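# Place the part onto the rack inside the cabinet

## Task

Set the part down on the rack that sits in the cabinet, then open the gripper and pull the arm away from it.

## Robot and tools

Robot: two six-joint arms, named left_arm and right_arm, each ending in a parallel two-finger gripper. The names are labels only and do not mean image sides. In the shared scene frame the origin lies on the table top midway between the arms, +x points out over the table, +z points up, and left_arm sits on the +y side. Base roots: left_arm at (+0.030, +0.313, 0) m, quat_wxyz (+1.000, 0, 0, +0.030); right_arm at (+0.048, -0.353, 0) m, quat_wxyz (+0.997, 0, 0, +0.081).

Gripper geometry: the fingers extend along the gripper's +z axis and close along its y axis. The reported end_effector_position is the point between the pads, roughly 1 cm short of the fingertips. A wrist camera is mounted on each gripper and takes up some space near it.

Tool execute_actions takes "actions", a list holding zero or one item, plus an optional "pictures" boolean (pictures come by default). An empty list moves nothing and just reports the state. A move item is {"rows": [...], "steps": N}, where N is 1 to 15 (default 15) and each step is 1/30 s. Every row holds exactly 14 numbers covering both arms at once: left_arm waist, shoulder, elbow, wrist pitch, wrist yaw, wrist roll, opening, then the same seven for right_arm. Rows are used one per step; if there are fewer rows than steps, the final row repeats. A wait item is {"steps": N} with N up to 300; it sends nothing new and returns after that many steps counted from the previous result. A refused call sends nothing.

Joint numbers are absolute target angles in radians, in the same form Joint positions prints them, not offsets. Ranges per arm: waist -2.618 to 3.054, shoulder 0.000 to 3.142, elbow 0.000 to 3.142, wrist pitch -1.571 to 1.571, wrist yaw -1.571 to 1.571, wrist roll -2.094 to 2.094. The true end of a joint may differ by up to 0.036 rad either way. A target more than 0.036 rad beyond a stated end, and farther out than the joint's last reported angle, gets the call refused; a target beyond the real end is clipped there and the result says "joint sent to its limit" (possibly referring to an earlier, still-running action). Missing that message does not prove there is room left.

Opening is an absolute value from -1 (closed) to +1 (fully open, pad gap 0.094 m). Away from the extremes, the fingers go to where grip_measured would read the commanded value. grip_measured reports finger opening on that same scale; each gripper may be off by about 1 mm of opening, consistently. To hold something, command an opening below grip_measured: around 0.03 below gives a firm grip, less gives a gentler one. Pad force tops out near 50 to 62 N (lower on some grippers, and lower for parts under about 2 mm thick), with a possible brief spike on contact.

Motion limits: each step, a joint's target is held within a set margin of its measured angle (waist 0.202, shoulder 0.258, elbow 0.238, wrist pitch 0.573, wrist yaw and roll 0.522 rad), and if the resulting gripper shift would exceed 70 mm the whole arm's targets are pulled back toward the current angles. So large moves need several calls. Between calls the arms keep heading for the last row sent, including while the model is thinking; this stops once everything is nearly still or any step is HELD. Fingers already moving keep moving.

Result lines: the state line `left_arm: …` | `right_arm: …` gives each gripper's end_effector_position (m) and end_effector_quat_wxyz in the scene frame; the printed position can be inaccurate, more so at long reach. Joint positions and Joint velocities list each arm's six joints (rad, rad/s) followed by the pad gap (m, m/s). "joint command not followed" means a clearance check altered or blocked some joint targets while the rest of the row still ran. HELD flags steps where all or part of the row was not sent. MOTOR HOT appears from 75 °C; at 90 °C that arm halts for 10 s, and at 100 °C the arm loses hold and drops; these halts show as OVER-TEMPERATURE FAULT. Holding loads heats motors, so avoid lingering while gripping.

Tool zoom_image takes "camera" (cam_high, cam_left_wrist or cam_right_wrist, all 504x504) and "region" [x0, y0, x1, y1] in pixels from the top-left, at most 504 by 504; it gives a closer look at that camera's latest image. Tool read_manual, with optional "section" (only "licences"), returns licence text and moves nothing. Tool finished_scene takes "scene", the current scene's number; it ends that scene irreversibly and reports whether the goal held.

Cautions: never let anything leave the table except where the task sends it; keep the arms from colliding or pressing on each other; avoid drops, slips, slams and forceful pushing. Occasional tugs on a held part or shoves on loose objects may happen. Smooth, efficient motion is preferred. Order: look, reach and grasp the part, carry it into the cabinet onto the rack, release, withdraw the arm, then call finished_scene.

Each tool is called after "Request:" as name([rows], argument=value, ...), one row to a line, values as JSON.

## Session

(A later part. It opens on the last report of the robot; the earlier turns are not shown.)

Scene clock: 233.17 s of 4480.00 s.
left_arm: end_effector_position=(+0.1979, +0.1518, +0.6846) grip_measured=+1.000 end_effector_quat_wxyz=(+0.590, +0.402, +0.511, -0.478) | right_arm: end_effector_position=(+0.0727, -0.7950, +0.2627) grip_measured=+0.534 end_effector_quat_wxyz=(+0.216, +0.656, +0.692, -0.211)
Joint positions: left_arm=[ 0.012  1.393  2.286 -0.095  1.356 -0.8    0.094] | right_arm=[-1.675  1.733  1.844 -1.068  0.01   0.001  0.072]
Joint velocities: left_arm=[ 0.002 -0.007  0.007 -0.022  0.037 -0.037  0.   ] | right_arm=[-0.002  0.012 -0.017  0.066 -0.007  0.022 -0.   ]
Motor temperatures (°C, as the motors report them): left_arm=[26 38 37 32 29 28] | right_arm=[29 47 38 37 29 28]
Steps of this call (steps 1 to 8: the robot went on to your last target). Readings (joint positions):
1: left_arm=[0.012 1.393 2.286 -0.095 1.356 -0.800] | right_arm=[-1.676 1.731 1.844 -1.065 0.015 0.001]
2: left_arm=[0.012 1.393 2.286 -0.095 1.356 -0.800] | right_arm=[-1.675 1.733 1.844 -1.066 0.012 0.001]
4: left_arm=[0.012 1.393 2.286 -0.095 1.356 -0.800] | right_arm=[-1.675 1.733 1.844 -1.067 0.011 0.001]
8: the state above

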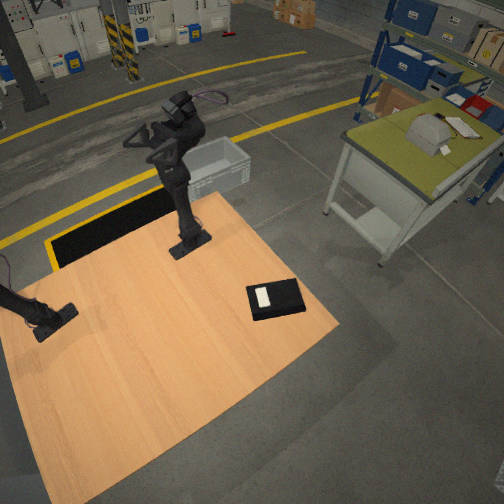

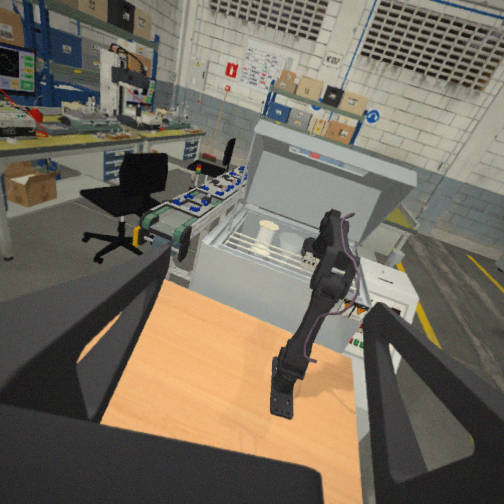

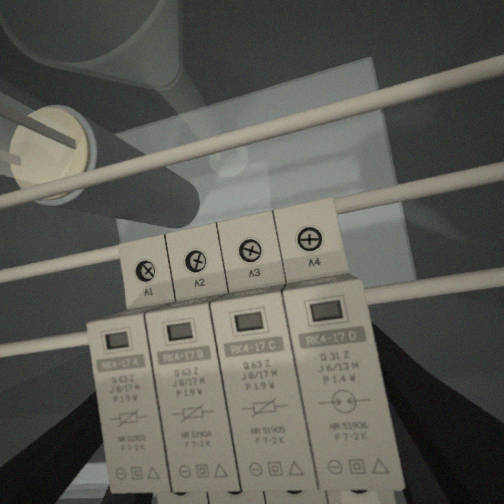

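Request:
execute_actions([
  {"rows":[
[0.0,1.393,2.3,-0.1,1.353,-0.79,1,-1.668,1.712,1.882,-1.021,0.004,0.008,0.47],
[0.0,1.393,2.3,-0.1,1.353,-0.79,1,-1.668,1.712,1.882,-1.017,0.004,0.008,0.47],
[0.0,1.393,2.3,-0.1,1.353,-0.79,1,-1.668,1.712,1.882,-1.015,0.004,0.008,0.47],
[0.0,1.393,2.3,-0.1,1.353,-0.79,1,-1.668,1.713,1.882,-1.011,0.004,0.008,0.47],
[0.0,1.393,2.3,-0.1,1.353,-0.79,1,-1.668,1.714,1.882,-1.006,0.004,0.008,0.47],
[0.0,1.393,2.3,-0.1,1.353,-0.79,1,-1.668,1.717,1.882,-1.001,0.004,0.008,0.47],
[0.0,1.393,2.3,-0.1,1.353,-0.79,1,-1.668,1.720,1.882,-0.995,0.004,0.008,0.47],
[0.0,1.393,2.3,-0.1,1.353,-0.79,1,-1.668,1.724,1.882,-0.990,0.004,0.008,0.47],
[0.0,1.393,2.3,-0.1,1.353,-0.79,1,-1.668,1.729,1.880,-0.984,0.004,0.008,0.47],
[0.0,1.393,2.3,-0.1,1.353,-0.79,1,-1.668,1.734,1.878,-0.977,0.004,0.008,0.47],
[0.0,1.393,2.3,-0.1,1.353,-0.79,1,-1.668,1.739,1.876,-0.972,0.004,0.008,0.47],
[0.0,1.393,2.3,-0.1,1.353,-0.79,1,-1.668,1.745,1.874,-0.966,0.004,0.008,0.47],
[0.0,1.393,2.3,-0.1,1.353,-0.79,1,-1.668,1.750,1.872,-0.961,0.004,0.008,0.47],
[0.0,1.393,2.3,-0.1,1.353,-0.79,1,-1.668,1.755,1.870,-0.956,0.004,0.008,0.47],
[0.0,1.393,2.3,-0.1,1.353,-0.79,1,-1.668,1.760,1.868,-0.952,0.004,0.008,0.47]
],"steps":15},
], pictures=false)

Request:
execute_actions([
  {"rows":[
[0.0,1.393,2.3,-0.1,1.353,-0.79,1,-1.668,1.765,1.866,-0.950,0.004,0.008,0.47],
[0.0,1.393,2.3,-0.1,1.353,-0.79,1,-1.668,1.769,1.864,-0.948,0.004,0.008,0.47],
[0.0,1.393,2.3,-0.1,1.353,-0.79,1,-1.668,1.772,1.862,-0.947,0.004,0.008,0.47],
[0.0,1.393,2.3,-0.1,1.353,-0.79,1,-1.668,1.775,1.860,-0.945,0.004,0.008,0.47],
[0.0,1.393,2.3,-0.1,1.353,-0.79,1,-1.668,1.776,1.858,-0.942,0.004,0.008,0.47],
[0.0,1.393,2.3,-0.1,1.353,-0.79,1,-1.668,1.777,1.856,-0.939,0.004,0.008,0.47],
[0.0,1.393,2.3,-0.1,1.353,-0.79,1,-1.668,1.777,1.853,-0.936,0.004,0.008,0.47],
[0.0,1.393,2.3,-0.1,1.353,-0.79,1,-1.668,1.777,1.850,-0.934,0.004,0.008,0.47],
[0.0,1.393,2.3,-0.1,1.353,-0.79,1,-1.668,1.777,1.847,-0.931,0.004,0.008,0.47],
[0.0,1.393,2.3,-0.1,1.353,-0.79,1,-1.668,1.777,1.844,-0.928,0.004,0.008,0.47],
[0.0,1.393,2.3,-0.1,1.353,-0.79,1,-1.668,1.777,1.841,-0.925,0.004,0.008,0.47],
[0.0,1.393,2.3,-0.1,1.353,-0.79,1,-1.668,1.777,1.837,-0.922,0.004,0.008,0.47],
[0.0,1.393,2.3,-0.1,1.353,-0.79,1,-1.668,1.777,1.834,-0.920,0.004,0.008,0.47],
[0.0,1.393,2.3,-0.1,1.353,-0.79,1,-1.668,1.777,1.831,-0.917,0.004,0.008,0.47],
[0.0,1.393,2.3,-0.1,1.353,-0.79,1,-1.668,1.777,1.828,-0.914,0.004,0.008,0.47]
],"steps":15},
], pictures=false)

Request:
execute_actions([
  {"rows":[
[0.0,1.393,2.3,-0.1,1.353,-0.79,1,-1.668,1.777,1.825,-0.911,0.004,0.008,0.47],
[0.0,1.393,2.3,-0.1,1.353,-0.79,1,-1.668,1.777,1.822,-0.908,0.004,0.008,0.47],
[0.0,1.393,2.3,-0.1,1.353,-0.79,1,-1.668,1.777,1.819,-0.905,0.004,0.008,0.47],
[0.0,1.393,2.3,-0.1,1.353,-0.79,1,-1.668,1.777,1.816,-0.902,0.004,0.008,0.47],
[0.0,1.393,2.3,-0.1,1.353,-0.79,1,-1.668,1.777,1.812,-0.900,0.004,0.008,0.47],
[0.0,1.393,2.3,-0.1,1.353,-0.79,1,-1.668,1.777,1.809,-0.900,0.004,0.008,0.47],
[0.0,1.393,2.3,-0.1,1.353,-0.79,1,-1.668,1.777,1.806,-0.900,0.004,0.008,0.47],
[0.0,1.393,2.3,-0.1,1.353,-0.79,1,-1.668,1.777,1.803,-0.900,0.004,0.008,0.47],
[0.0,1.393,2.3,-0.1,1.353,-0.79,1,-1.668,1.777,1.800,-0.900,0.004,0.008,0.47]
],"steps":15},
])

Scene clock: 319.10 s of 4480.00 s.
left_arm: end_effector_position=(+0.1979, +0.1518, +0.6846) grip_measured=+1.000 end_effector_quat_wxyz=(+0.590, +0.402, +0.511, -0.478) | right_arm: end_effector_position=(+0.0732, -0.8043, +0.2615) grip_measured=+0.534 end_effector_quat_wxyz=(+0.224, +0.654, +0.689, -0.217)
Joint positions: left_arm=[ 0.012  1.393  2.286 -0.095  1.356 -0.8    0.094] | right_arm=[-1.675  1.748  1.844 -1.033  0.01   0.002  0.072]
Joint velocities: left_arm=[-0.017  0.017 -0.007  0.095 -0.007 -0.022  0.   ] | right_arm=[0.007 0.154 0.007 0.198 0.022 0.037 0.001]
Motor temperatures (°C, as the motors report them): left_arm=[26 37 37 31 30 28] | right_arm=[29 51 45 40 29 28]
Steps of this call (steps 1 to 15: the robot went on to your last target; steps 16 to 90: nothing new was sent; then 82.43 s passed at rest; steps 91 to 105: all 15 steps of this action). Readings (joint positions):
91: left_arm=[0.012 1.393 2.286 -0.095 1.356 -0.800] | right_arm=[-1.675 1.733 1.844 -1.068 0.010 0.002]
92: left_arm=[0.012 1.393 2.286 -0.095 1.356 -0.800] | right_arm=[-1.675 1.733 1.844 -1.068 0.010 0.002]
94: left_arm=[0.012 1.393 2.286 -0.095 1.356 -0.800] | right_arm=[-1.675 1.733 1.844 -1.068 0.010 0.002]
98: left_arm=[0.012 1.393 2.286 -0.095 1.356 -0.800] | right_arm=[-1.675 1.733 1.844 -1.065 0.010 0.002]
105: the state above

Scene clock: 319.60 s of 4480.00 s.
left_arm: end_effector_position=(+0.1979, +0.1518, +0.6846) grip_measured=+1.000 end_effector_quat_wxyz=(+0.590, +0.402, +0.511, -0.478) | right_arm: end_effector_position=(+0.0740, -0.8189, +0.2468) grip_measured=+0.534 end_effector_quat_wxyz=(+0.223, +0.654, +0.690, -0.216)
Joint positions: left_arm=[ 0.012  1.393  2.286 -0.095  1.356 -0.8    0.094] | right_arm=[-1.675  1.792  1.838 -0.986  0.01   0.002  0.072]
Joint velocities: left_arm=[ 0.017 -0.012 -0.017  0.081 -0.007 -0.022  0.   ] | right_arm=[ 0.022 -0.012 -0.095  0.051  0.066 -0.095 -0.   ]
Motor temperatures (°C, as the motors report them): left_arm=[26 37 37 31 30 28] | right_arm=[29 51 45 40 29 28]
Steps of this call (steps 1 to 15: all 15 steps of this action). Readings (joint positions):
1: left_arm=[0.012 1.393 2.286 -0.095 1.356 -0.800] | right_arm=[-1.675 1.754 1.844 -1.028 0.010 0.002]
2: left_arm=[0.012 1.393 2.286 -0.095 1.356 -0.800] | right_arm=[-1.675 1.761 1.844 -1.024 0.010 0.002]
4: left_arm=[0.012 1.393 2.286 -0.095 1.356 -0.800] | right_arm=[-1.675 1.774 1.844 -1.017 0.010 0.002]
8: left_arm=[0.012 1.393 2.286 -0.095 1.356 -0.800] | right_arm=[-1.675 1.791 1.844 -1.009 0.010 0.002]
15: the state above

Scene clock: 320.10 s of 4480.00 s.
left_arm: end_effector_position=(+0.1979, +0.1518, +0.6846) grip_measured=+1.000 end_effector_quat_wxyz=(+0.590, +0.402, +0.511, -0.478) | right_arm: end_effector_position=(+0.0741, -0.8184, +0.2353) grip_measured=+0.534 end_effector_quat_wxyz=(+0.217, +0.656, +0.691, -0.211)
Joint positions: left_arm=[ 0.012  1.393  2.286 -0.095  1.356 -0.8    0.094] | right_arm=[-1.675  1.792  1.8   -0.963  0.01   0.003  0.072]
Joint velocities: left_arm=[ 0.007  0.002  0.002  0.007  0.022 -0.037  0.   ] | right_arm=[-0.017 -0.002 -0.017 -0.022 -0.066  0.066 -0.001]
Motor temperatures (°C, as the motors report them): left_arm=[26 37 37 31 30 28] | right_arm=[29 52 45 40 29 28]
Steps of this call (steps 1 to 15: all 15 steps of this action). Readings (joint positions):
1: left_arm=[0.012 1.393 2.286 -0.095 1.356 -0.800] | right_arm=[-1.675 1.792 1.834 -0.982 0.010 0.002]
2: left_arm=[0.012 1.393 2.286 -0.095 1.356 -0.800] | right_arm=[-1.675 1.792 1.830 -0.978 0.010 0.002]
4: left_arm=[0.012 1.393 2.286 -0.095 1.356 -0.800] | right_arm=[-1.675 1.792 1.821 -0.974 0.010 0.002]
8: left_arm=[0.012 1.393 2.286 -0.095 1.356 -0.800] | right_arm=[-1.675 1.792 1.807 -0.968 0.010 0.002]
15: the state above

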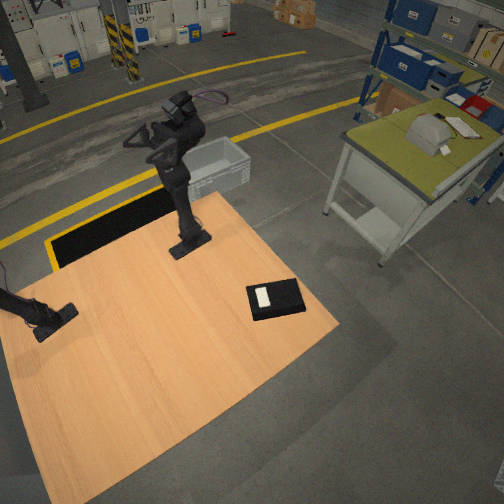

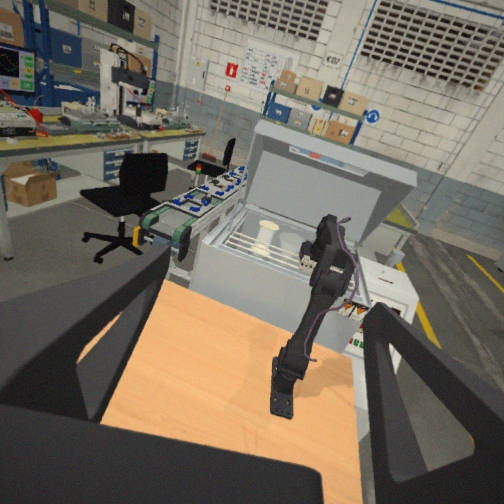

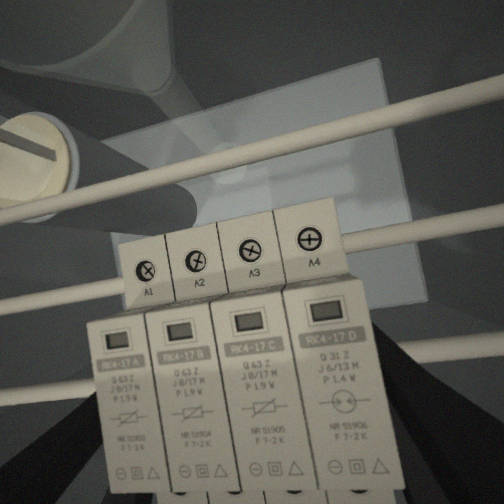

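Request:
execute_actions(actions=[])

Scene clock: 332.17 s of 4480.00 s.
left_arm: end_effector_position=(+0.1979, +0.1518, +0.6846) grip_measured=+1.000 end_effector_quat_wxyz=(+0.590, +0.402, +0.511, -0.478) | right_arm: end_effector_position=(+0.0741, -0.8185, +0.2354) grip_measured=+0.534 end_effector_quat_wxyz=(+0.218, +0.656, +0.691, -0.211)
Joint positions: left_arm=[ 0.012  1.393  2.286 -0.095  1.356 -0.8    0.094] | right_arm=[-1.675  1.792  1.8   -0.962  0.01   0.003  0.072]
Joint velocities: left_arm=[-0.007 -0.007 -0.002 -0.007 -0.095  0.037  0.   ] | right_arm=[-0.027  0.012 -0.027 -0.007 -0.066  0.037  0.001]
Motor temperatures (°C, as the motors report them): left_arm=[26 37 37 31 30 28] | right_arm=[29 52 43 41 29 28]
Steps of this call (steps 1 to 15: the robot went on to your last target; steps 16 to 90: nothing new was sent; then 9.07 s passed at rest). Readings (joint positions):
1: left_arm=[0.012 1.393 2.286 -0.095 1.356 -0.800] | right_arm=[-1.675 1.792 1.800 -0.963 0.010 0.003]
2: left_arm=[0.012 1.393 2.286 -0.095 1.356 -0.800] | right_arm=[-1.675 1.792 1.800 -0.963 0.010 0.003]
4: left_arm=[0.012 1.393 2.286 -0.095 1.356 -0.800] | right_arm=[-1.675 1.792 1.800 -0.962 0.010 0.003]
8: left_arm=[0.012 1.393 2.286 -0.095 1.356 -0.800] | right_arm=[-1.675 1.792 1.800 -0.962 0.010 0.003]
90: the state above
All arms were judged still, so your last target was given up. Only a new action makes them travel on or press farther. Fingers that are still opening or closing keep moving.

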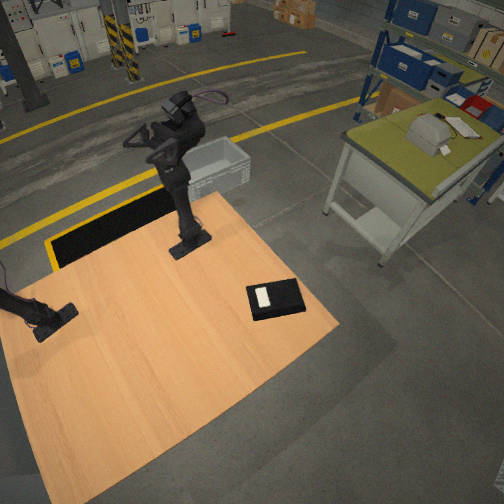

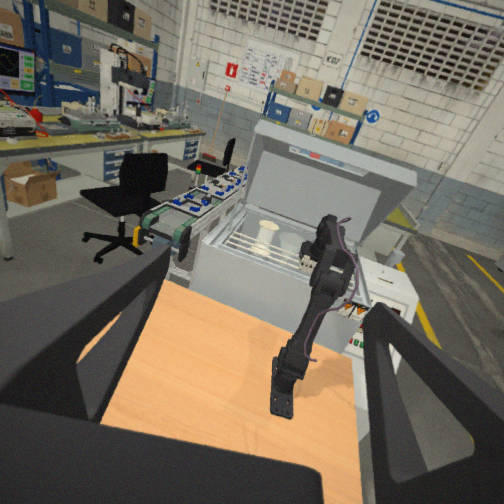

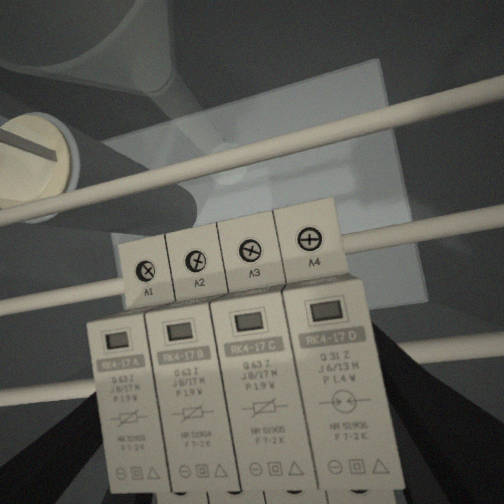

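Request:
execute_actions([
  {"rows": [
[0.0,1.393,2.3,-0.1,1.353,-0.79,1, -1.668,1.777,1.799,-0.899,0.004,0.008,0.47],
[0.0,1.393,2.3,-0.1,1.353,-0.79,1, -1.668,1.777,1.798,-0.898,0.004,0.008,0.47],
[0.0,1.393,2.3,-0.1,1.353,-0.79,1, -1.668,1.777,1.797,-0.897,0.004,0.008,0.47],
[0.0,1.393,2.3,-0.1,1.353,-0.79,1, -1.668,1.777,1.796,-0.896,0.004,0.008,0.47],
[0.0,1.393,2.3,-0.1,1.353,-0.79,1, -1.668,1.777,1.795,-0.895,0.004,0.008,0.47],
[0.0,1.393,2.3,-0.1,1.353,-0.79,1, -1.668,1.777,1.794,-0.895,0.004,0.008,0.47],
[0.0,1.393,2.3,-0.1,1.353,-0.79,1, -1.668,1.777,1.793,-0.895,0.004,0.008,0.47],
[0.0,1.393,2.3,-0.1,1.353,-0.79,1, -1.668,1.777,1.792,-0.895,0.004,0.008,0.47],
[0.0,1.393,2.3,-0.1,1.353,-0.79,1, -1.668,1.777,1.791,-0.895,0.004,0.008,0.47],
[0.0,1.393,2.3,-0.1,1.353,-0.79,1, -1.668,1.777,1.790,-0.895,0.004,0.008,0.47],
[0.0,1.393,2.3,-0.1,1.353,-0.79,1, -1.668,1.777,1.789,-0.895,0.004,0.008,0.47],
[0.0,1.393,2.3,-0.1,1.353,-0.79,1, -1.668,1.777,1.788,-0.895,0.004,0.008,0.47]
], "steps": 15},
], pictures=false)

Scene clock: 339.63 s of 4480.00 s.
left_arm: end_effector_position=(+0.1979, +0.1518, +0.6846) grip_measured=+1.000 end_effector_quat_wxyz=(+0.590, +0.402, +0.511, -0.478) | right_arm: end_effector_position=(+0.0743, -0.8198, +0.2343) grip_measured=+0.534 end_effector_quat_wxyz=(+0.220, +0.656, +0.690, -0.212)
Joint positions: left_arm=[ 0.012  1.393  2.286 -0.095  1.356 -0.8    0.094] | right_arm=[-1.675  1.792  1.793 -0.951  0.009  0.004  0.072]
Joint velocities: left_arm=[-0.007 -0.007 -0.002  0.022 -0.037 -0.037  0.   ] | right_arm=[ 0.007 -0.012  0.012 -0.022 -0.037  0.022 -0.   ]
Motor temperatures (°C, as the motors report them): left_arm=[26 37 37 31 30 28] | right_arm=[29 52 42 42 29 28]
Steps of this call (steps 1 to 90: nothing new was sent; then 3.97 s passed at rest; steps 91 to 105: all 15 steps of this action). Readings (joint positions):
91: left_arm=[0.012 1.393 2.286 -0.095 1.356 -0.800] | right_arm=[-1.675 1.792 1.800 -0.962 0.010 0.003]
92: left_arm=[0.012 1.393 2.286 -0.095 1.356 -0.800] | right_arm=[-1.675 1.792 1.800 -0.962 0.010 0.003]
94: left_arm=[0.012 1.393 2.286 -0.095 1.356 -0.800] | right_arm=[-1.675 1.792 1.800 -0.961 0.010 0.003]
98: left_arm=[0.012 1.393 2.286 -0.095 1.356 -0.800] | right_arm=[-1.675 1.792 1.800 -0.959 0.010 0.003]
105: the state above

Request:
execute_actions([
  {"rows": [
[0.0,1.393,2.3,-0.1,1.353,-0.79,1, -1.668,1.778,1.788,-0.900,0.004,0.007,0.47],
[0.0,1.393,2.3,-0.1,1.353,-0.79,1, -1.668,1.779,1.788,-0.906,0.004,0.007,0.47],
[0.0,1.393,2.3,-0.1,1.353,-0.79,1, -1.668,1.781,1.788,-0.912,0.004,0.006,0.47],
[0.0,1.393,2.3,-0.1,1.353,-0.79,1, -1.668,1.782,1.788,-0.918,0.004,0.006,0.47],
[0.0,1.393,2.3,-0.1,1.353,-0.79,1, -1.668,1.783,1.788,-0.924,0.004,0.005,0.47],
[0.0,1.393,2.3,-0.1,1.353,-0.79,1, -1.668,1.785,1.788,-0.930,0.004,0.005,0.47],
[0.0,1.393,2.3,-0.1,1.353,-0.79,1, -1.668,1.786,1.788,-0.936,0.004,0.004,0.47],
[0.0,1.393,2.3,-0.1,1.353,-0.79,1, -1.668,1.787,1.788,-0.941,0.004,0.004,0.47],
[0.0,1.393,2.3,-0.1,1.353,-0.79,1, -1.668,1.788,1.788,-0.945,0.004,0.004,0.47]
], "steps": 13},
])

Scene clock: 348.03 s of 4480.00 s.
left_arm: end_effector_position=(+0.1979, +0.1518, +0.6846) grip_measured=+1.000 end_effector_quat_wxyz=(+0.590, +0.402, +0.511, -0.478) | right_arm: end_effector_position=(+0.0743, -0.8193, +0.2340) grip_measured=+0.534 end_effector_quat_wxyz=(+0.219, +0.656, +0.691, -0.211)
Joint positions: left_arm=[ 0.012  1.393  2.286 -0.095  1.356 -0.8    0.094] | right_arm=[-1.675  1.792  1.793 -0.953  0.009  0.004  0.072]
Joint velocities: left_arm=[-0.022  0.007  0.002 -0.007  0.007  0.066  0.   ] | right_arm=[-0.012 -0.007  0.012 -0.081 -0.007  0.007 -0.   ]
Motor temperatures (°C, as the motors report them): left_arm=[26 37 37 31 30 28] | right_arm=[29 53 42 42 29 28]
Steps of this call (steps 1 to 15: the robot went on to your last target; steps 16 to 90: nothing new was sent; then 4.97 s passed at rest; steps 91 to 103: all 13 steps of this action). Readings (joint positions):
91: left_arm=[0.012 1.393 2.286 -0.095 1.356 -0.800] | right_arm=[-1.675 1.792 1.793 -0.950 0.009 0.004]
92: left_arm=[0.012 1.393 2.286 -0.095 1.356 -0.800] | right_arm=[-1.675 1.792 1.793 -0.950 0.009 0.004]
94: left_arm=[0.012 1.393 2.286 -0.095 1.356 -0.800] | right_arm=[-1.675 1.792 1.793 -0.950 0.009 0.004]
98: left_arm=[0.012 1.393 2.286 -0.095 1.356 -0.800] | right_arm=[-1.675 1.792 1.793 -0.953 0.009 0.004]
103: the state above

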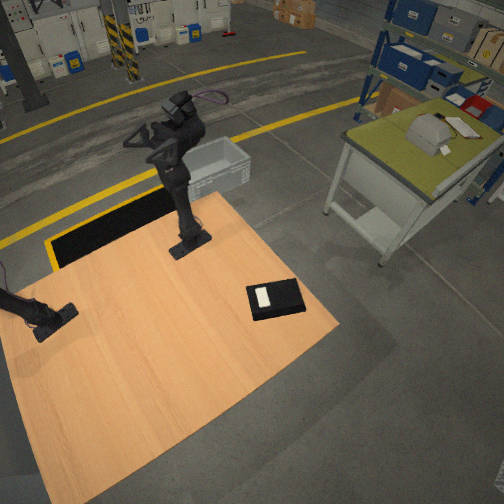

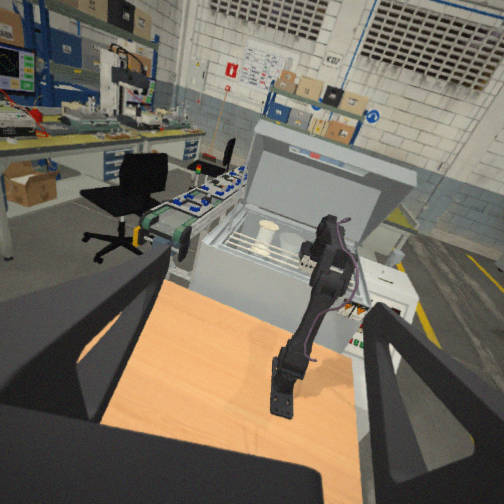

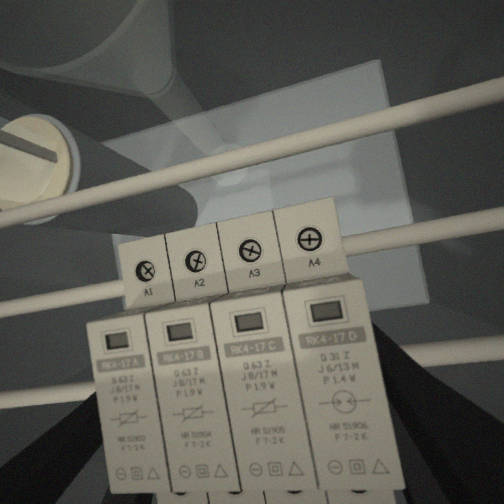

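Request:
execute_actions([
  {"rows": [
[0.0,1.393,2.3,-0.1,1.353,-0.79,1, -1.669,1.788,1.790,-0.945,0.005,0.004,0.49],
[0.0,1.393,2.3,-0.1,1.353,-0.79,1, -1.670,1.788,1.792,-0.945,0.006,0.004,0.505],
[0.0,1.393,2.3,-0.1,1.353,-0.79,1, -1.671,1.788,1.793,-0.945,0.007,0.004,0.52],
[0.0,1.393,2.3,-0.1,1.353,-0.79,1, -1.672,1.788,1.793,-0.945,0.007,0.004,0.535],
[0.0,1.393,2.3,-0.1,1.353,-0.79,1, -1.672,1.788,1.793,-0.945,0.007,0.004,0.56],
[0.0,1.393,2.3,-0.1,1.353,-0.79,1, -1.672,1.788,1.793,-0.945,0.007,0.004,0.60],
[0.0,1.393,2.3,-0.1,1.353,-0.79,1, -1.672,1.788,1.793,-0.945,0.007,0.004,0.66],
[0.0,1.393,2.3,-0.1,1.353,-0.79,1, -1.672,1.788,1.793,-0.945,0.007,0.004,0.74],
[0.0,1.393,2.3,-0.1,1.353,-0.79,1, -1.672,1.788,1.793,-0.945,0.007,0.004,0.83],
[0.0,1.393,2.3,-0.1,1.353,-0.79,1, -1.672,1.788,1.793,-0.945,0.007,0.004,0.92],
[0.0,1.393,2.3,-0.1,1.353,-0.79,1, -1.672,1.788,1.793,-0.945,0.007,0.004,1.0]
], "steps": 14},
])

Scene clock: 400.83 s of 4480.00 s.
left_arm: end_effector_position=(+0.1979, +0.1518, +0.6846) grip_measured=+1.000 end_effector_quat_wxyz=(+0.590, +0.402, +0.511, -0.478) | right_arm: end_effector_position=(+0.0744, -0.8203, +0.2347) grip_measured=+1.000 end_effector_quat_wxyz=(+0.221, +0.656, +0.690, -0.213)
Joint positions: left_arm=[ 0.012  1.393  2.286 -0.095  1.356 -0.8    0.094] | right_arm=[-1.675  1.792  1.793 -0.948  0.009  0.004  0.094]
Joint velocities: left_arm=[-0.012  0.002 -0.012 -0.037 -0.022 -0.051  0.   ] | right_arm=[ 0.007  0.007  0.022 -0.007 -0.051 -0.007  0.   ]
Motor temperatures (°C, as the motors report them): left_arm=[26 36 36 31 30 28] | right_arm=[29 52 41 40 29 28]
Steps of this call (steps 1 to 15: the robot went on to your last target; steps 16 to 90: nothing new was sent; then 49.33 s passed at rest; steps 91 to 104: all 14 steps of this action). Readings (joint positions):
91: left_arm=[0.012 1.393 2.286 -0.095 1.356 -0.800] | right_arm=[-1.675 1.792 1.793 -0.953 0.009 0.004]
92: left_arm=[0.012 1.393 2.286 -0.095 1.356 -0.800] | right_arm=[-1.675 1.792 1.793 -0.953 0.009 0.004]
94: left_arm=[0.012 1.393 2.286 -0.095 1.356 -0.800] | right_arm=[-1.675 1.792 1.793 -0.953 0.009 0.004]
98: left_arm=[0.012 1.393 2.286 -0.095 1.356 -0.800] | right_arm=[-1.675 1.792 1.793 -0.951 0.009 0.004]
104: the state above

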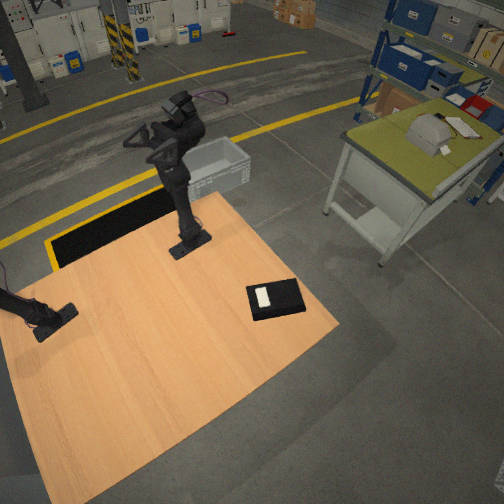

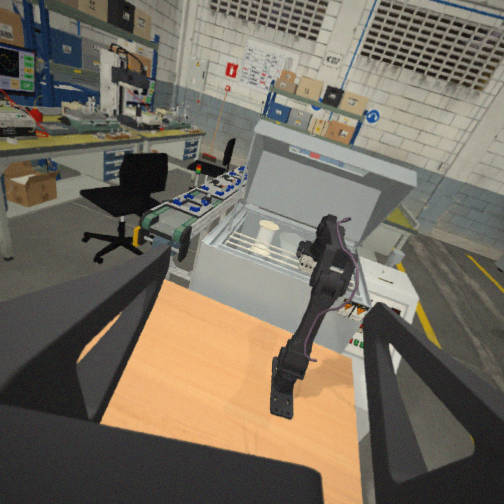

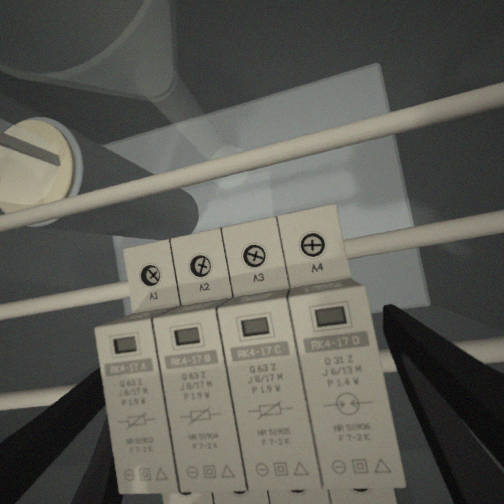

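Request:
execute_actions([
  {"rows": [
[0.0,1.393,2.3,-0.1,1.353,-0.79,1, -1.672,1.786,1.793,-0.945,0.007,0.004,1],
[0.0,1.393,2.3,-0.1,1.353,-0.79,1, -1.672,1.781,1.793,-0.945,0.007,0.004,1],
[0.0,1.393,2.3,-0.1,1.353,-0.79,1, -1.672,1.772,1.793,-0.945,0.007,0.004,1],
[0.0,1.393,2.3,-0.1,1.353,-0.79,1, -1.672,1.761,1.793,-0.945,0.007,0.004,1],
[0.0,1.393,2.3,-0.1,1.353,-0.79,1, -1.672,1.746,1.792,-0.945,0.007,0.004,1],
[0.0,1.393,2.3,-0.1,1.353,-0.79,1, -1.672,1.729,1.788,-0.945,0.007,0.004,1],
[0.0,1.393,2.3,-0.1,1.353,-0.79,1, -1.672,1.709,1.781,-0.945,0.007,0.004,1],
[0.0,1.393,2.3,-0.1,1.353,-0.79,1, -1.672,1.687,1.773,-0.945,0.007,0.004,1],
[0.0,1.393,2.3,-0.1,1.353,-0.79,1, -1.672,1.663,1.761,-0.945,0.007,0.004,1],
[0.0,1.393,2.3,-0.1,1.353,-0.79,1, -1.672,1.637,1.749,-0.945,0.007,0.004,1],
[0.0,1.393,2.3,-0.1,1.353,-0.79,1, -1.672,1.610,1.734,-0.945,0.007,0.004,1],
[0.0,1.393,2.3,-0.1,1.353,-0.79,1, -1.670,1.581,1.717,-0.945,0.007,0.004,1],
[0.0,1.393,2.3,-0.1,1.353,-0.79,1, -1.665,1.550,1.699,-0.945,0.007,0.004,1],
[0.0,1.393,2.3,-0.1,1.353,-0.79,1, -1.656,1.519,1.680,-0.945,0.007,0.004,1],
[0.0,1.393,2.3,-0.1,1.353,-0.79,1, -1.645,1.487,1.659,-0.945,0.007,0.004,1]
], "steps": 15},
], pictures=false)

Request:
execute_actions([
  {"rows": [
[0.0,1.393,2.3,-0.1,1.353,-0.79,1, -1.630,1.454,1.638,-0.945,0.007,0.004,1],
[0.0,1.393,2.3,-0.1,1.353,-0.79,1, -1.613,1.422,1.615,-0.945,0.007,0.004,1],
[0.0,1.393,2.3,-0.1,1.353,-0.79,1, -1.593,1.388,1.591,-0.945,0.007,0.004,1],
[0.0,1.393,2.3,-0.1,1.353,-0.79,1, -1.571,1.354,1.567,-0.945,0.007,0.004,1],
[0.0,1.393,2.3,-0.1,1.353,-0.79,1, -1.547,1.322,1.543,-0.945,0.007,0.004,1],
[0.0,1.393,2.3,-0.1,1.353,-0.79,1, -1.521,1.289,1.518,-0.945,0.007,0.004,1],
[0.0,1.393,2.3,-0.1,1.353,-0.79,1, -1.494,1.257,1.493,-0.945,0.007,0.004,1],
[0.0,1.393,2.3,-0.1,1.353,-0.79,1, -1.465,1.226,1.468,-0.945,0.007,0.004,1],
[0.0,1.393,2.3,-0.1,1.353,-0.79,1, -1.434,1.195,1.443,-0.945,0.007,0.004,1],
[0.0,1.393,2.3,-0.1,1.353,-0.79,1, -1.403,1.166,1.419,-0.945,0.007,0.004,1],
[0.0,1.393,2.3,-0.1,1.353,-0.79,1, -1.371,1.139,1.395,-0.945,0.007,0.004,1],
[0.0,1.393,2.3,-0.1,1.353,-0.79,1, -1.338,1.113,1.371,-0.945,0.007,0.004,1],
[0.0,1.393,2.3,-0.1,1.353,-0.79,1, -1.306,1.089,1.348,-0.945,0.007,0.004,1],
[0.0,1.393,2.3,-0.1,1.353,-0.79,1, -1.272,1.067,1.327,-0.945,0.007,0.004,1],
[0.0,1.393,2.3,-0.1,1.353,-0.79,1, -1.238,1.047,1.306,-0.945,0.007,0.004,1]
], "steps": 15},
], pictures=false)

Request:
execute_actions([
  {"rows": [
[0.0,1.393,2.3,-0.1,1.353,-0.79,1, -1.206,1.030,1.287,-0.945,0.007,0.004,1],
[0.0,1.393,2.3,-0.1,1.353,-0.79,1, -1.173,1.015,1.269,-0.945,0.007,0.004,1],
[0.0,1.393,2.3,-0.1,1.353,-0.79,1, -1.141,1.004,1.252,-0.945,0.007,0.004,1],
[0.0,1.393,2.3,-0.1,1.353,-0.79,1, -1.110,0.995,1.237,-0.945,0.007,0.004,1],
[0.0,1.393,2.3,-0.1,1.353,-0.79,1, -1.079,0.990,1.225,-0.945,0.007,0.004,1],
[0.0,1.393,2.3,-0.1,1.353,-0.79,1, -1.050,0.988,1.213,-0.945,0.007,0.004,1],
[0.0,1.393,2.3,-0.1,1.353,-0.79,1, -1.023,0.988,1.205,-0.945,0.007,0.004,1],
[0.0,1.393,2.3,-0.1,1.353,-0.79,1, -0.997,0.988,1.198,-0.945,0.007,0.004,1],
[0.0,1.393,2.3,-0.1,1.353,-0.79,1, -0.973,0.988,1.194,-0.945,0.007,0.004,1],
[0.0,1.393,2.3,-0.1,1.353,-0.79,1, -0.951,0.988,1.193,-0.945,0.007,0.004,1],
[0.0,1.393,2.3,-0.1,1.353,-0.79,1, -0.931,0.988,1.193,-0.945,0.007,0.004,1],
[0.0,1.393,2.3,-0.1,1.353,-0.79,1, -0.914,0.988,1.193,-0.945,0.007,0.004,1],
[0.0,1.393,2.3,-0.1,1.353,-0.79,1, -0.899,0.988,1.193,-0.945,0.007,0.004,1],
[0.0,1.393,2.3,-0.1,1.353,-0.79,1, -0.888,0.988,1.193,-0.945,0.007,0.004,1],
[0.0,1.393,2.3,-0.1,1.353,-0.79,1, -0.879,0.988,1.193,-0.945,0.007,0.004,1]
], "steps": 15},
])

Scene clock: 449.67 s of 4480.00 s.
left_arm: end_effector_position=(+0.1979, +0.1518, +0.6846) grip_measured=+1.000 end_effector_quat_wxyz=(+0.590, +0.402, +0.511, -0.478) | right_arm: end_effector_position=(+0.0737, -0.7778, +0.3025) grip_measured=+1.000 end_effector_quat_wxyz=(+0.276, +0.636, +0.671, -0.264)
Joint positions: left_arm=[ 0.012  1.393  2.286 -0.095  1.356 -0.8    0.094] | right_arm=[-1.671  1.559  1.71  -0.939  0.009  0.004  0.094]
Joint velocities: left_arm=[-0.012  0.007 -0.007 -0.037 -0.037  0.007  0.   ] | right_arm=[ 0.1   -0.994 -0.466 -0.051 -0.037  0.022  0.   ]
Motor temperatures (°C, as the motors report them): left_arm=[26 35 36 30 30 28] | right_arm=[29 53 42 39 29 28]
Steps of this call (steps 1 to 15: the robot went on to your last target; steps 16 to 90: nothing new was sent; then 45.33 s passed at rest; steps 91 to 105: all 15 steps of this action). Readings (joint positions):
91: left_arm=[0.012 1.393 2.286 -0.095 1.356 -0.800] | right_arm=[-1.675 1.792 1.793 -0.948 0.009 0.004]
92: left_arm=[0.012 1.393 2.286 -0.095 1.356 -0.800] | right_arm=[-1.675 1.792 1.793 -0.948 0.009 0.004]
94: left_arm=[0.012 1.393 2.286 -0.095 1.356 -0.800] | right_arm=[-1.675 1.792 1.793 -0.948 0.009 0.004]
98: left_arm=[0.012 1.393 2.286 -0.095 1.356 -0.800] | right_arm=[-1.675 1.764 1.790 -0.947 0.009 0.004]
105: the state above

Scene clock: 450.17 s of 4480.00 s.
left_arm: end_effector_position=(+0.1979, +0.1518, +0.6846) grip_measured=+1.000 end_effector_quat_wxyz=(+0.590, +0.402, +0.511, -0.478) | right_arm: end_effector_position=(+0.1811, -0.6403, +0.3205) grip_measured=+1.000 end_effector_quat_wxyz=(+0.366, +0.487, +0.757, -0.236)
Joint positions: left_arm=[ 0.012  1.393  2.286 -0.095  1.356 -0.8    0.094] | right_arm=[-1.298  1.101  1.361 -0.931  0.007  0.004  0.094]
Joint velocities: left_arm=[-0.012 -0.007 -0.002  0.051 -0.022  0.022  0.   ] | right_arm=[ 0.916 -0.647 -0.598  0.066 -0.007  0.095  0.   ]
Motor temperatures (°C, as the motors report them): left_arm=[26 35 36 30 30 28] | right_arm=[29 53 42 39 29 28]
Steps of this call (steps 1 to 15: all 15 steps of this action). Readings (joint positions):
1: left_arm=[0.012 1.393 2.286 -0.095 1.356 -0.800] | right_arm=[-1.664 1.524 1.693 -0.938 0.009 0.004]
2: left_arm=[0.012 1.393 2.286 -0.095 1.356 -0.800] | right_arm=[-1.653 1.489 1.673 -0.936 0.009 0.004]
4: left_arm=[0.012 1.393 2.286 -0.095 1.356 -0.800] | right_arm=[-1.618 1.420 1.630 -0.934 0.010 0.004]
8: left_arm=[0.012 1.393 2.286 -0.095 1.356 -0.800] | right_arm=[-1.517 1.291 1.531 -0.930 0.009 0.004]
15: the state above

Scene clock: 450.67 s of 4480.00 s.
left_arm: end_effector_position=(+0.1979, +0.1518, +0.6846) grip_measured=+1.000 end_effector_quat_wxyz=(+0.590, +0.402, +0.511, -0.478) | right_arm: end_effector_position=(+0.2633, -0.5506, +0.2836) grip_measured=+1.000 end_effector_quat_wxyz=(+0.379, +0.334, +0.850, -0.149)
Joint positions: left_arm=[ 0.012  1.393  2.286 -0.095  1.356 -0.8    0.094] | right_arm=[-0.905  1.008  1.209 -0.932  0.004  0.004  0.094]
Joint velocities: left_arm=[-0.007 -0.002 -0.017  0.007 -0.037  0.007  0.   ] | right_arm=[ 0.339  0.007  0.007  0.007 -0.037  0.022  0.   ]
Motor temperatures (°C, as the motors report them): left_arm=[26 35 36 30 30 28] | right_arm=[29 53 42 39 29 28]
Steps of this call (steps 1 to 15: all 15 steps of this action). Readings (joint positions):
1: left_arm=[0.012 1.393 2.286 -0.095 1.356 -0.800] | right_arm=[-1.265 1.080 1.340 -0.931 0.006 0.004]
2: left_arm=[0.012 1.393 2.286 -0.095 1.356 -0.800] | right_arm=[-1.232 1.061 1.321 -0.931 0.006 0.004]
4: left_arm=[0.012 1.393 2.286 -0.095 1.356 -0.800] | right_arm=[-1.167 1.030 1.285 -0.932 0.006 0.004]
8: left_arm=[0.012 1.393 2.286 -0.095 1.356 -0.800] | right_arm=[-1.048 1.008 1.233 -0.932 0.005 0.004]
15: the state above

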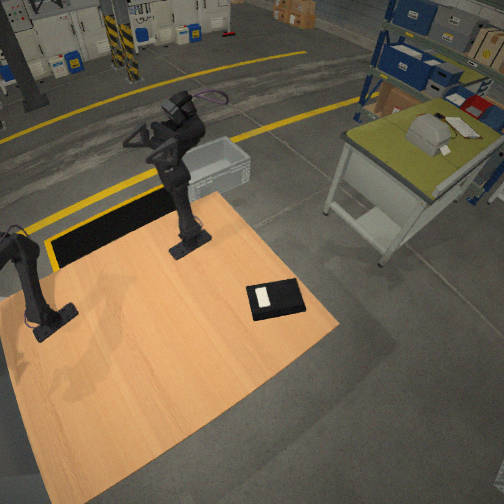

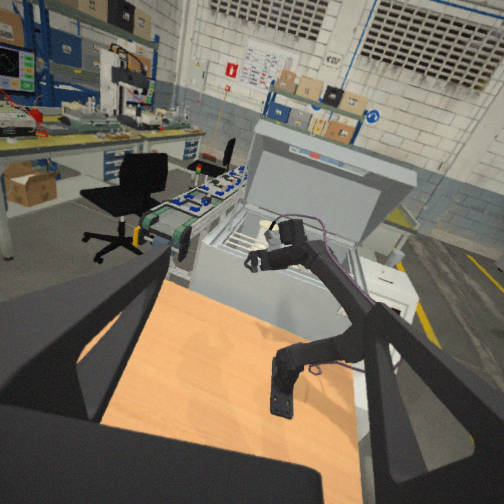

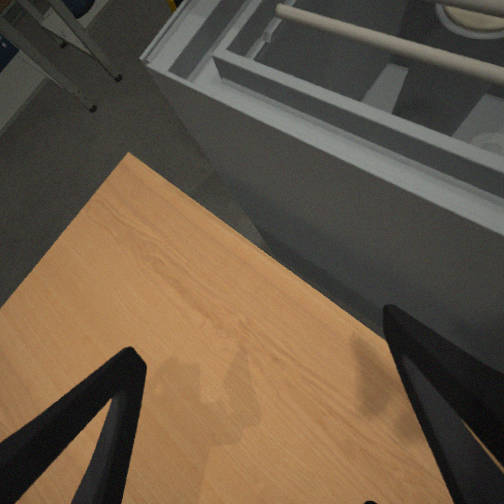

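Request:
zoom_image(camera="cam_left_wrist", region=[220, 200, 380, 320])

Region (220, 200, 380, 320) of cam_left_wrist's 504x504 image, scaled by 3.150, with more detail than that image has; it fills the top 378 rows of this view, and the rest is white.

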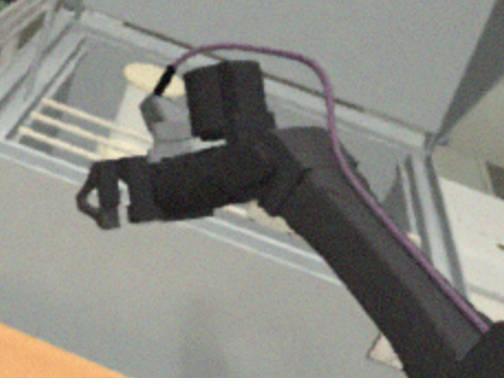

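Request:
execute_actions([
  {"rows": [
[0.0,1.393,2.3,-0.1,1.353,-0.79,1, -0.879,0.988,1.190,-0.945,0.007,0.004,1],
[0.0,1.393,2.3,-0.1,1.353,-0.79,1, -0.879,0.988,1.180,-0.945,0.007,0.004,1],
[0.0,1.393,2.3,-0.1,1.353,-0.79,1, -0.879,0.988,1.164,-0.945,0.007,0.004,1],
[0.0,1.393,2.3,-0.1,1.353,-0.79,1, -0.879,0.988,1.144,-0.945,0.007,0.004,1],
[0.0,1.393,2.3,-0.1,1.353,-0.79,1, -0.879,0.988,1.120,-0.945,0.007,0.004,1],
[0.0,1.393,2.3,-0.1,1.353,-0.79,1, -0.879,0.988,1.091,-0.945,0.007,0.004,1],
[0.0,1.393,2.3,-0.1,1.353,-0.79,1, -0.879,0.988,1.060,-0.945,0.007,0.004,1],
[0.0,1.393,2.3,-0.1,1.353,-0.79,1, -0.879,0.988,1.028,-0.945,0.007,0.004,1],
[0.0,1.393,2.3,-0.1,1.353,-0.79,1, -0.879,0.988,0.993,-0.945,0.007,0.004,1],
[0.0,1.393,2.3,-0.1,1.353,-0.79,1, -0.879,0.988,0.958,-0.945,0.007,0.004,1],
[0.0,1.393,2.3,-0.1,1.353,-0.79,1, -0.879,0.988,0.923,-0.945,0.007,0.004,1],
[0.0,1.393,2.3,-0.1,1.353,-0.79,1, -0.879,0.988,0.888,-0.945,0.007,0.004,1],
[0.0,1.393,2.3,-0.1,1.353,-0.79,1, -0.879,0.988,0.856,-0.945,0.007,0.004,1],
[0.0,1.393,2.3,-0.1,1.353,-0.79,1, -0.879,0.988,0.825,-0.945,0.007,0.004,1],
[0.0,1.393,2.3,-0.1,1.353,-0.79,1, -0.879,0.988,0.796,-0.945,0.007,0.004,1]
], "steps": 15},
], pictures=false)

Request:
execute_actions([
  {"rows": [
[0.0,1.393,2.3,-0.1,1.353,-0.79,1, -0.879,0.988,0.772,-0.945,0.007,0.004,1],
[0.0,1.393,2.3,-0.1,1.353,-0.79,1, -0.879,0.988,0.752,-0.945,0.007,0.004,1],
[0.0,1.393,2.3,-0.1,1.353,-0.79,1, -0.879,0.988,0.736,-0.945,0.007,0.004,1],
[0.0,1.393,2.3,-0.1,1.353,-0.79,1, -0.879,0.988,0.726,-0.945,0.007,0.004,1],
[0.0,1.393,2.3,-0.1,1.353,-0.79,1, -0.879,0.988,0.723,-0.945,0.007,0.004,1]
], "steps": 9},
])

Request:
zoom_image(camera="cam_left_wrist", region=[220, 200, 380, 320])

Scene clock: 471.83 s of 4480.00 s.
left_arm: end_effector_position=(+0.1979, +0.1518, +0.6846) grip_measured=+1.000 end_effector_quat_wxyz=(+0.590, +0.402, +0.511, -0.478) | right_arm: end_effector_position=(+0.2337, -0.5181, +0.1471) grip_measured=+1.000 end_effector_quat_wxyz=(+0.230, +0.346, +0.905, -0.089)
Joint positions: left_arm=[ 0.012  1.393  2.286 -0.095  1.356 -0.8    0.094] | right_arm=[-0.889  1.005  0.86  -0.926  0.004  0.004  0.094]
Joint velocities: left_arm=[-0.017 -0.007 -0.007 -0.051  0.095  0.007  0.   ] | right_arm=[ 0.007 -0.007 -0.911 -0.037 -0.022 -0.022  0.   ]
Motor temperatures (°C, as the motors report them): left_arm=[26 35 36 30 30 28] | right_arm=[29 47 41 40 29 28]
Steps of this call (steps 1 to 30: the robot went on to your last target; steps 31 to 90: nothing new was sent; then 17.67 s passed at rest; steps 91 to 105: all 15 steps of this action). Readings (joint positions):
91: left_arm=[0.012 1.393 2.286 -0.095 1.356 -0.800] | right_arm=[-0.889 1.008 1.209 -0.932 0.004 0.004]
92: left_arm=[0.012 1.393 2.286 -0.095 1.356 -0.800] | right_arm=[-0.889 1.008 1.209 -0.932 0.004 0.004]
94: left_arm=[0.012 1.393 2.286 -0.095 1.356 -0.800] | right_arm=[-0.889 1.007 1.197 -0.928 0.004 0.004]
98: left_arm=[0.012 1.393 2.286 -0.095 1.356 -0.800] | right_arm=[-0.889 1.005 1.105 -0.922 0.004 0.004]
105: the state above

Scene clock: 472.13 s of 4480.00 s.
left_arm: end_effector_position=(+0.1979, +0.1518, +0.6846) grip_measured=+1.000 end_effector_quat_wxyz=(+0.590, +0.402, +0.511, -0.478) | right_arm: end_effector_position=(+0.2108, -0.4977, +0.1013) grip_measured=+1.000 end_effector_quat_wxyz=(+0.166, +0.352, +0.919, -0.065)
Joint positions: left_arm=[ 0.012  1.393  2.286 -0.095  1.356 -0.8    0.094] | right_arm=[-0.889  1.005  0.735 -0.942  0.004  0.004  0.094]
Joint velocities: left_arm=[-0.017  0.002 -0.027  0.037  0.037  0.007  0.   ] | right_arm=[-0.012 -0.002  0.007  0.022 -0.066 -0.037  0.   ]
Motor temperatures (°C, as the motors report them): left_arm=[26 35 36 30 30 28] | right_arm=[29 47 41 39 29 28]
Steps of this call (steps 1 to 9: all 9 steps of this action). Readings (joint positions):
1: left_arm=[0.012 1.393 2.286 -0.095 1.356 -0.800] | right_arm=[-0.889 1.005 0.829 -0.928 0.004 0.004]
2: left_arm=[0.012 1.393 2.286 -0.095 1.356 -0.800] | right_arm=[-0.889 1.005 0.802 -0.929 0.004 0.004]
4: left_arm=[0.012 1.393 2.286 -0.095 1.356 -0.800] | right_arm=[-0.889 1.005 0.760 -0.934 0.004 0.004]
8: left_arm=[0.012 1.393 2.286 -0.095 1.356 -0.800] | right_arm=[-0.889 1.005 0.735 -0.942 0.004 0.004]
9: the state above

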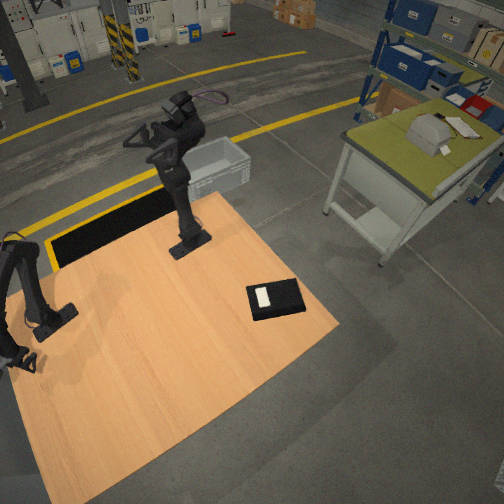

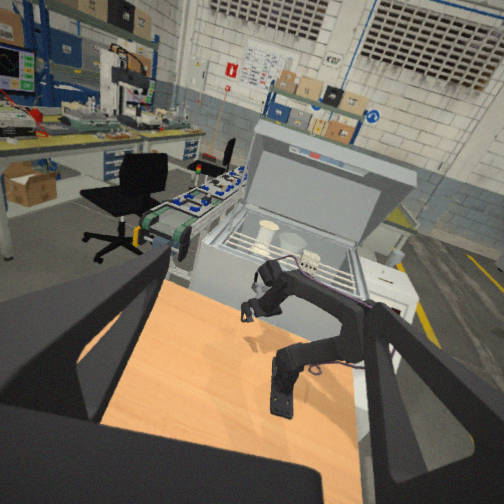

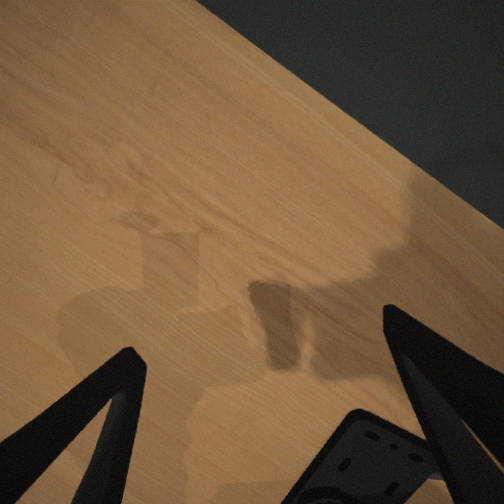

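Region (220, 200, 380, 320) of cam_left_wrist's 504x504 image, scaled by 3.150, with more detail than that image has; it fills the top 378 rows of this view, and the rest is white.

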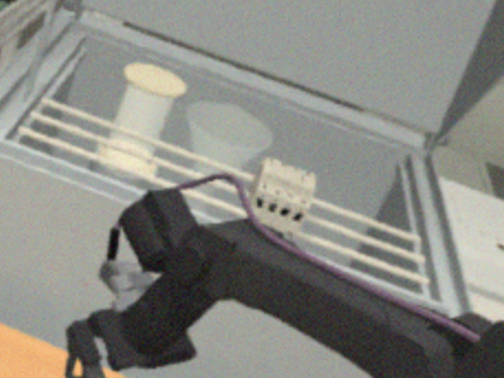

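The part rests upright on the rack rods and the arm is clear.

Request:
finished_scene(scene=2)

The scene is finished: the task was done.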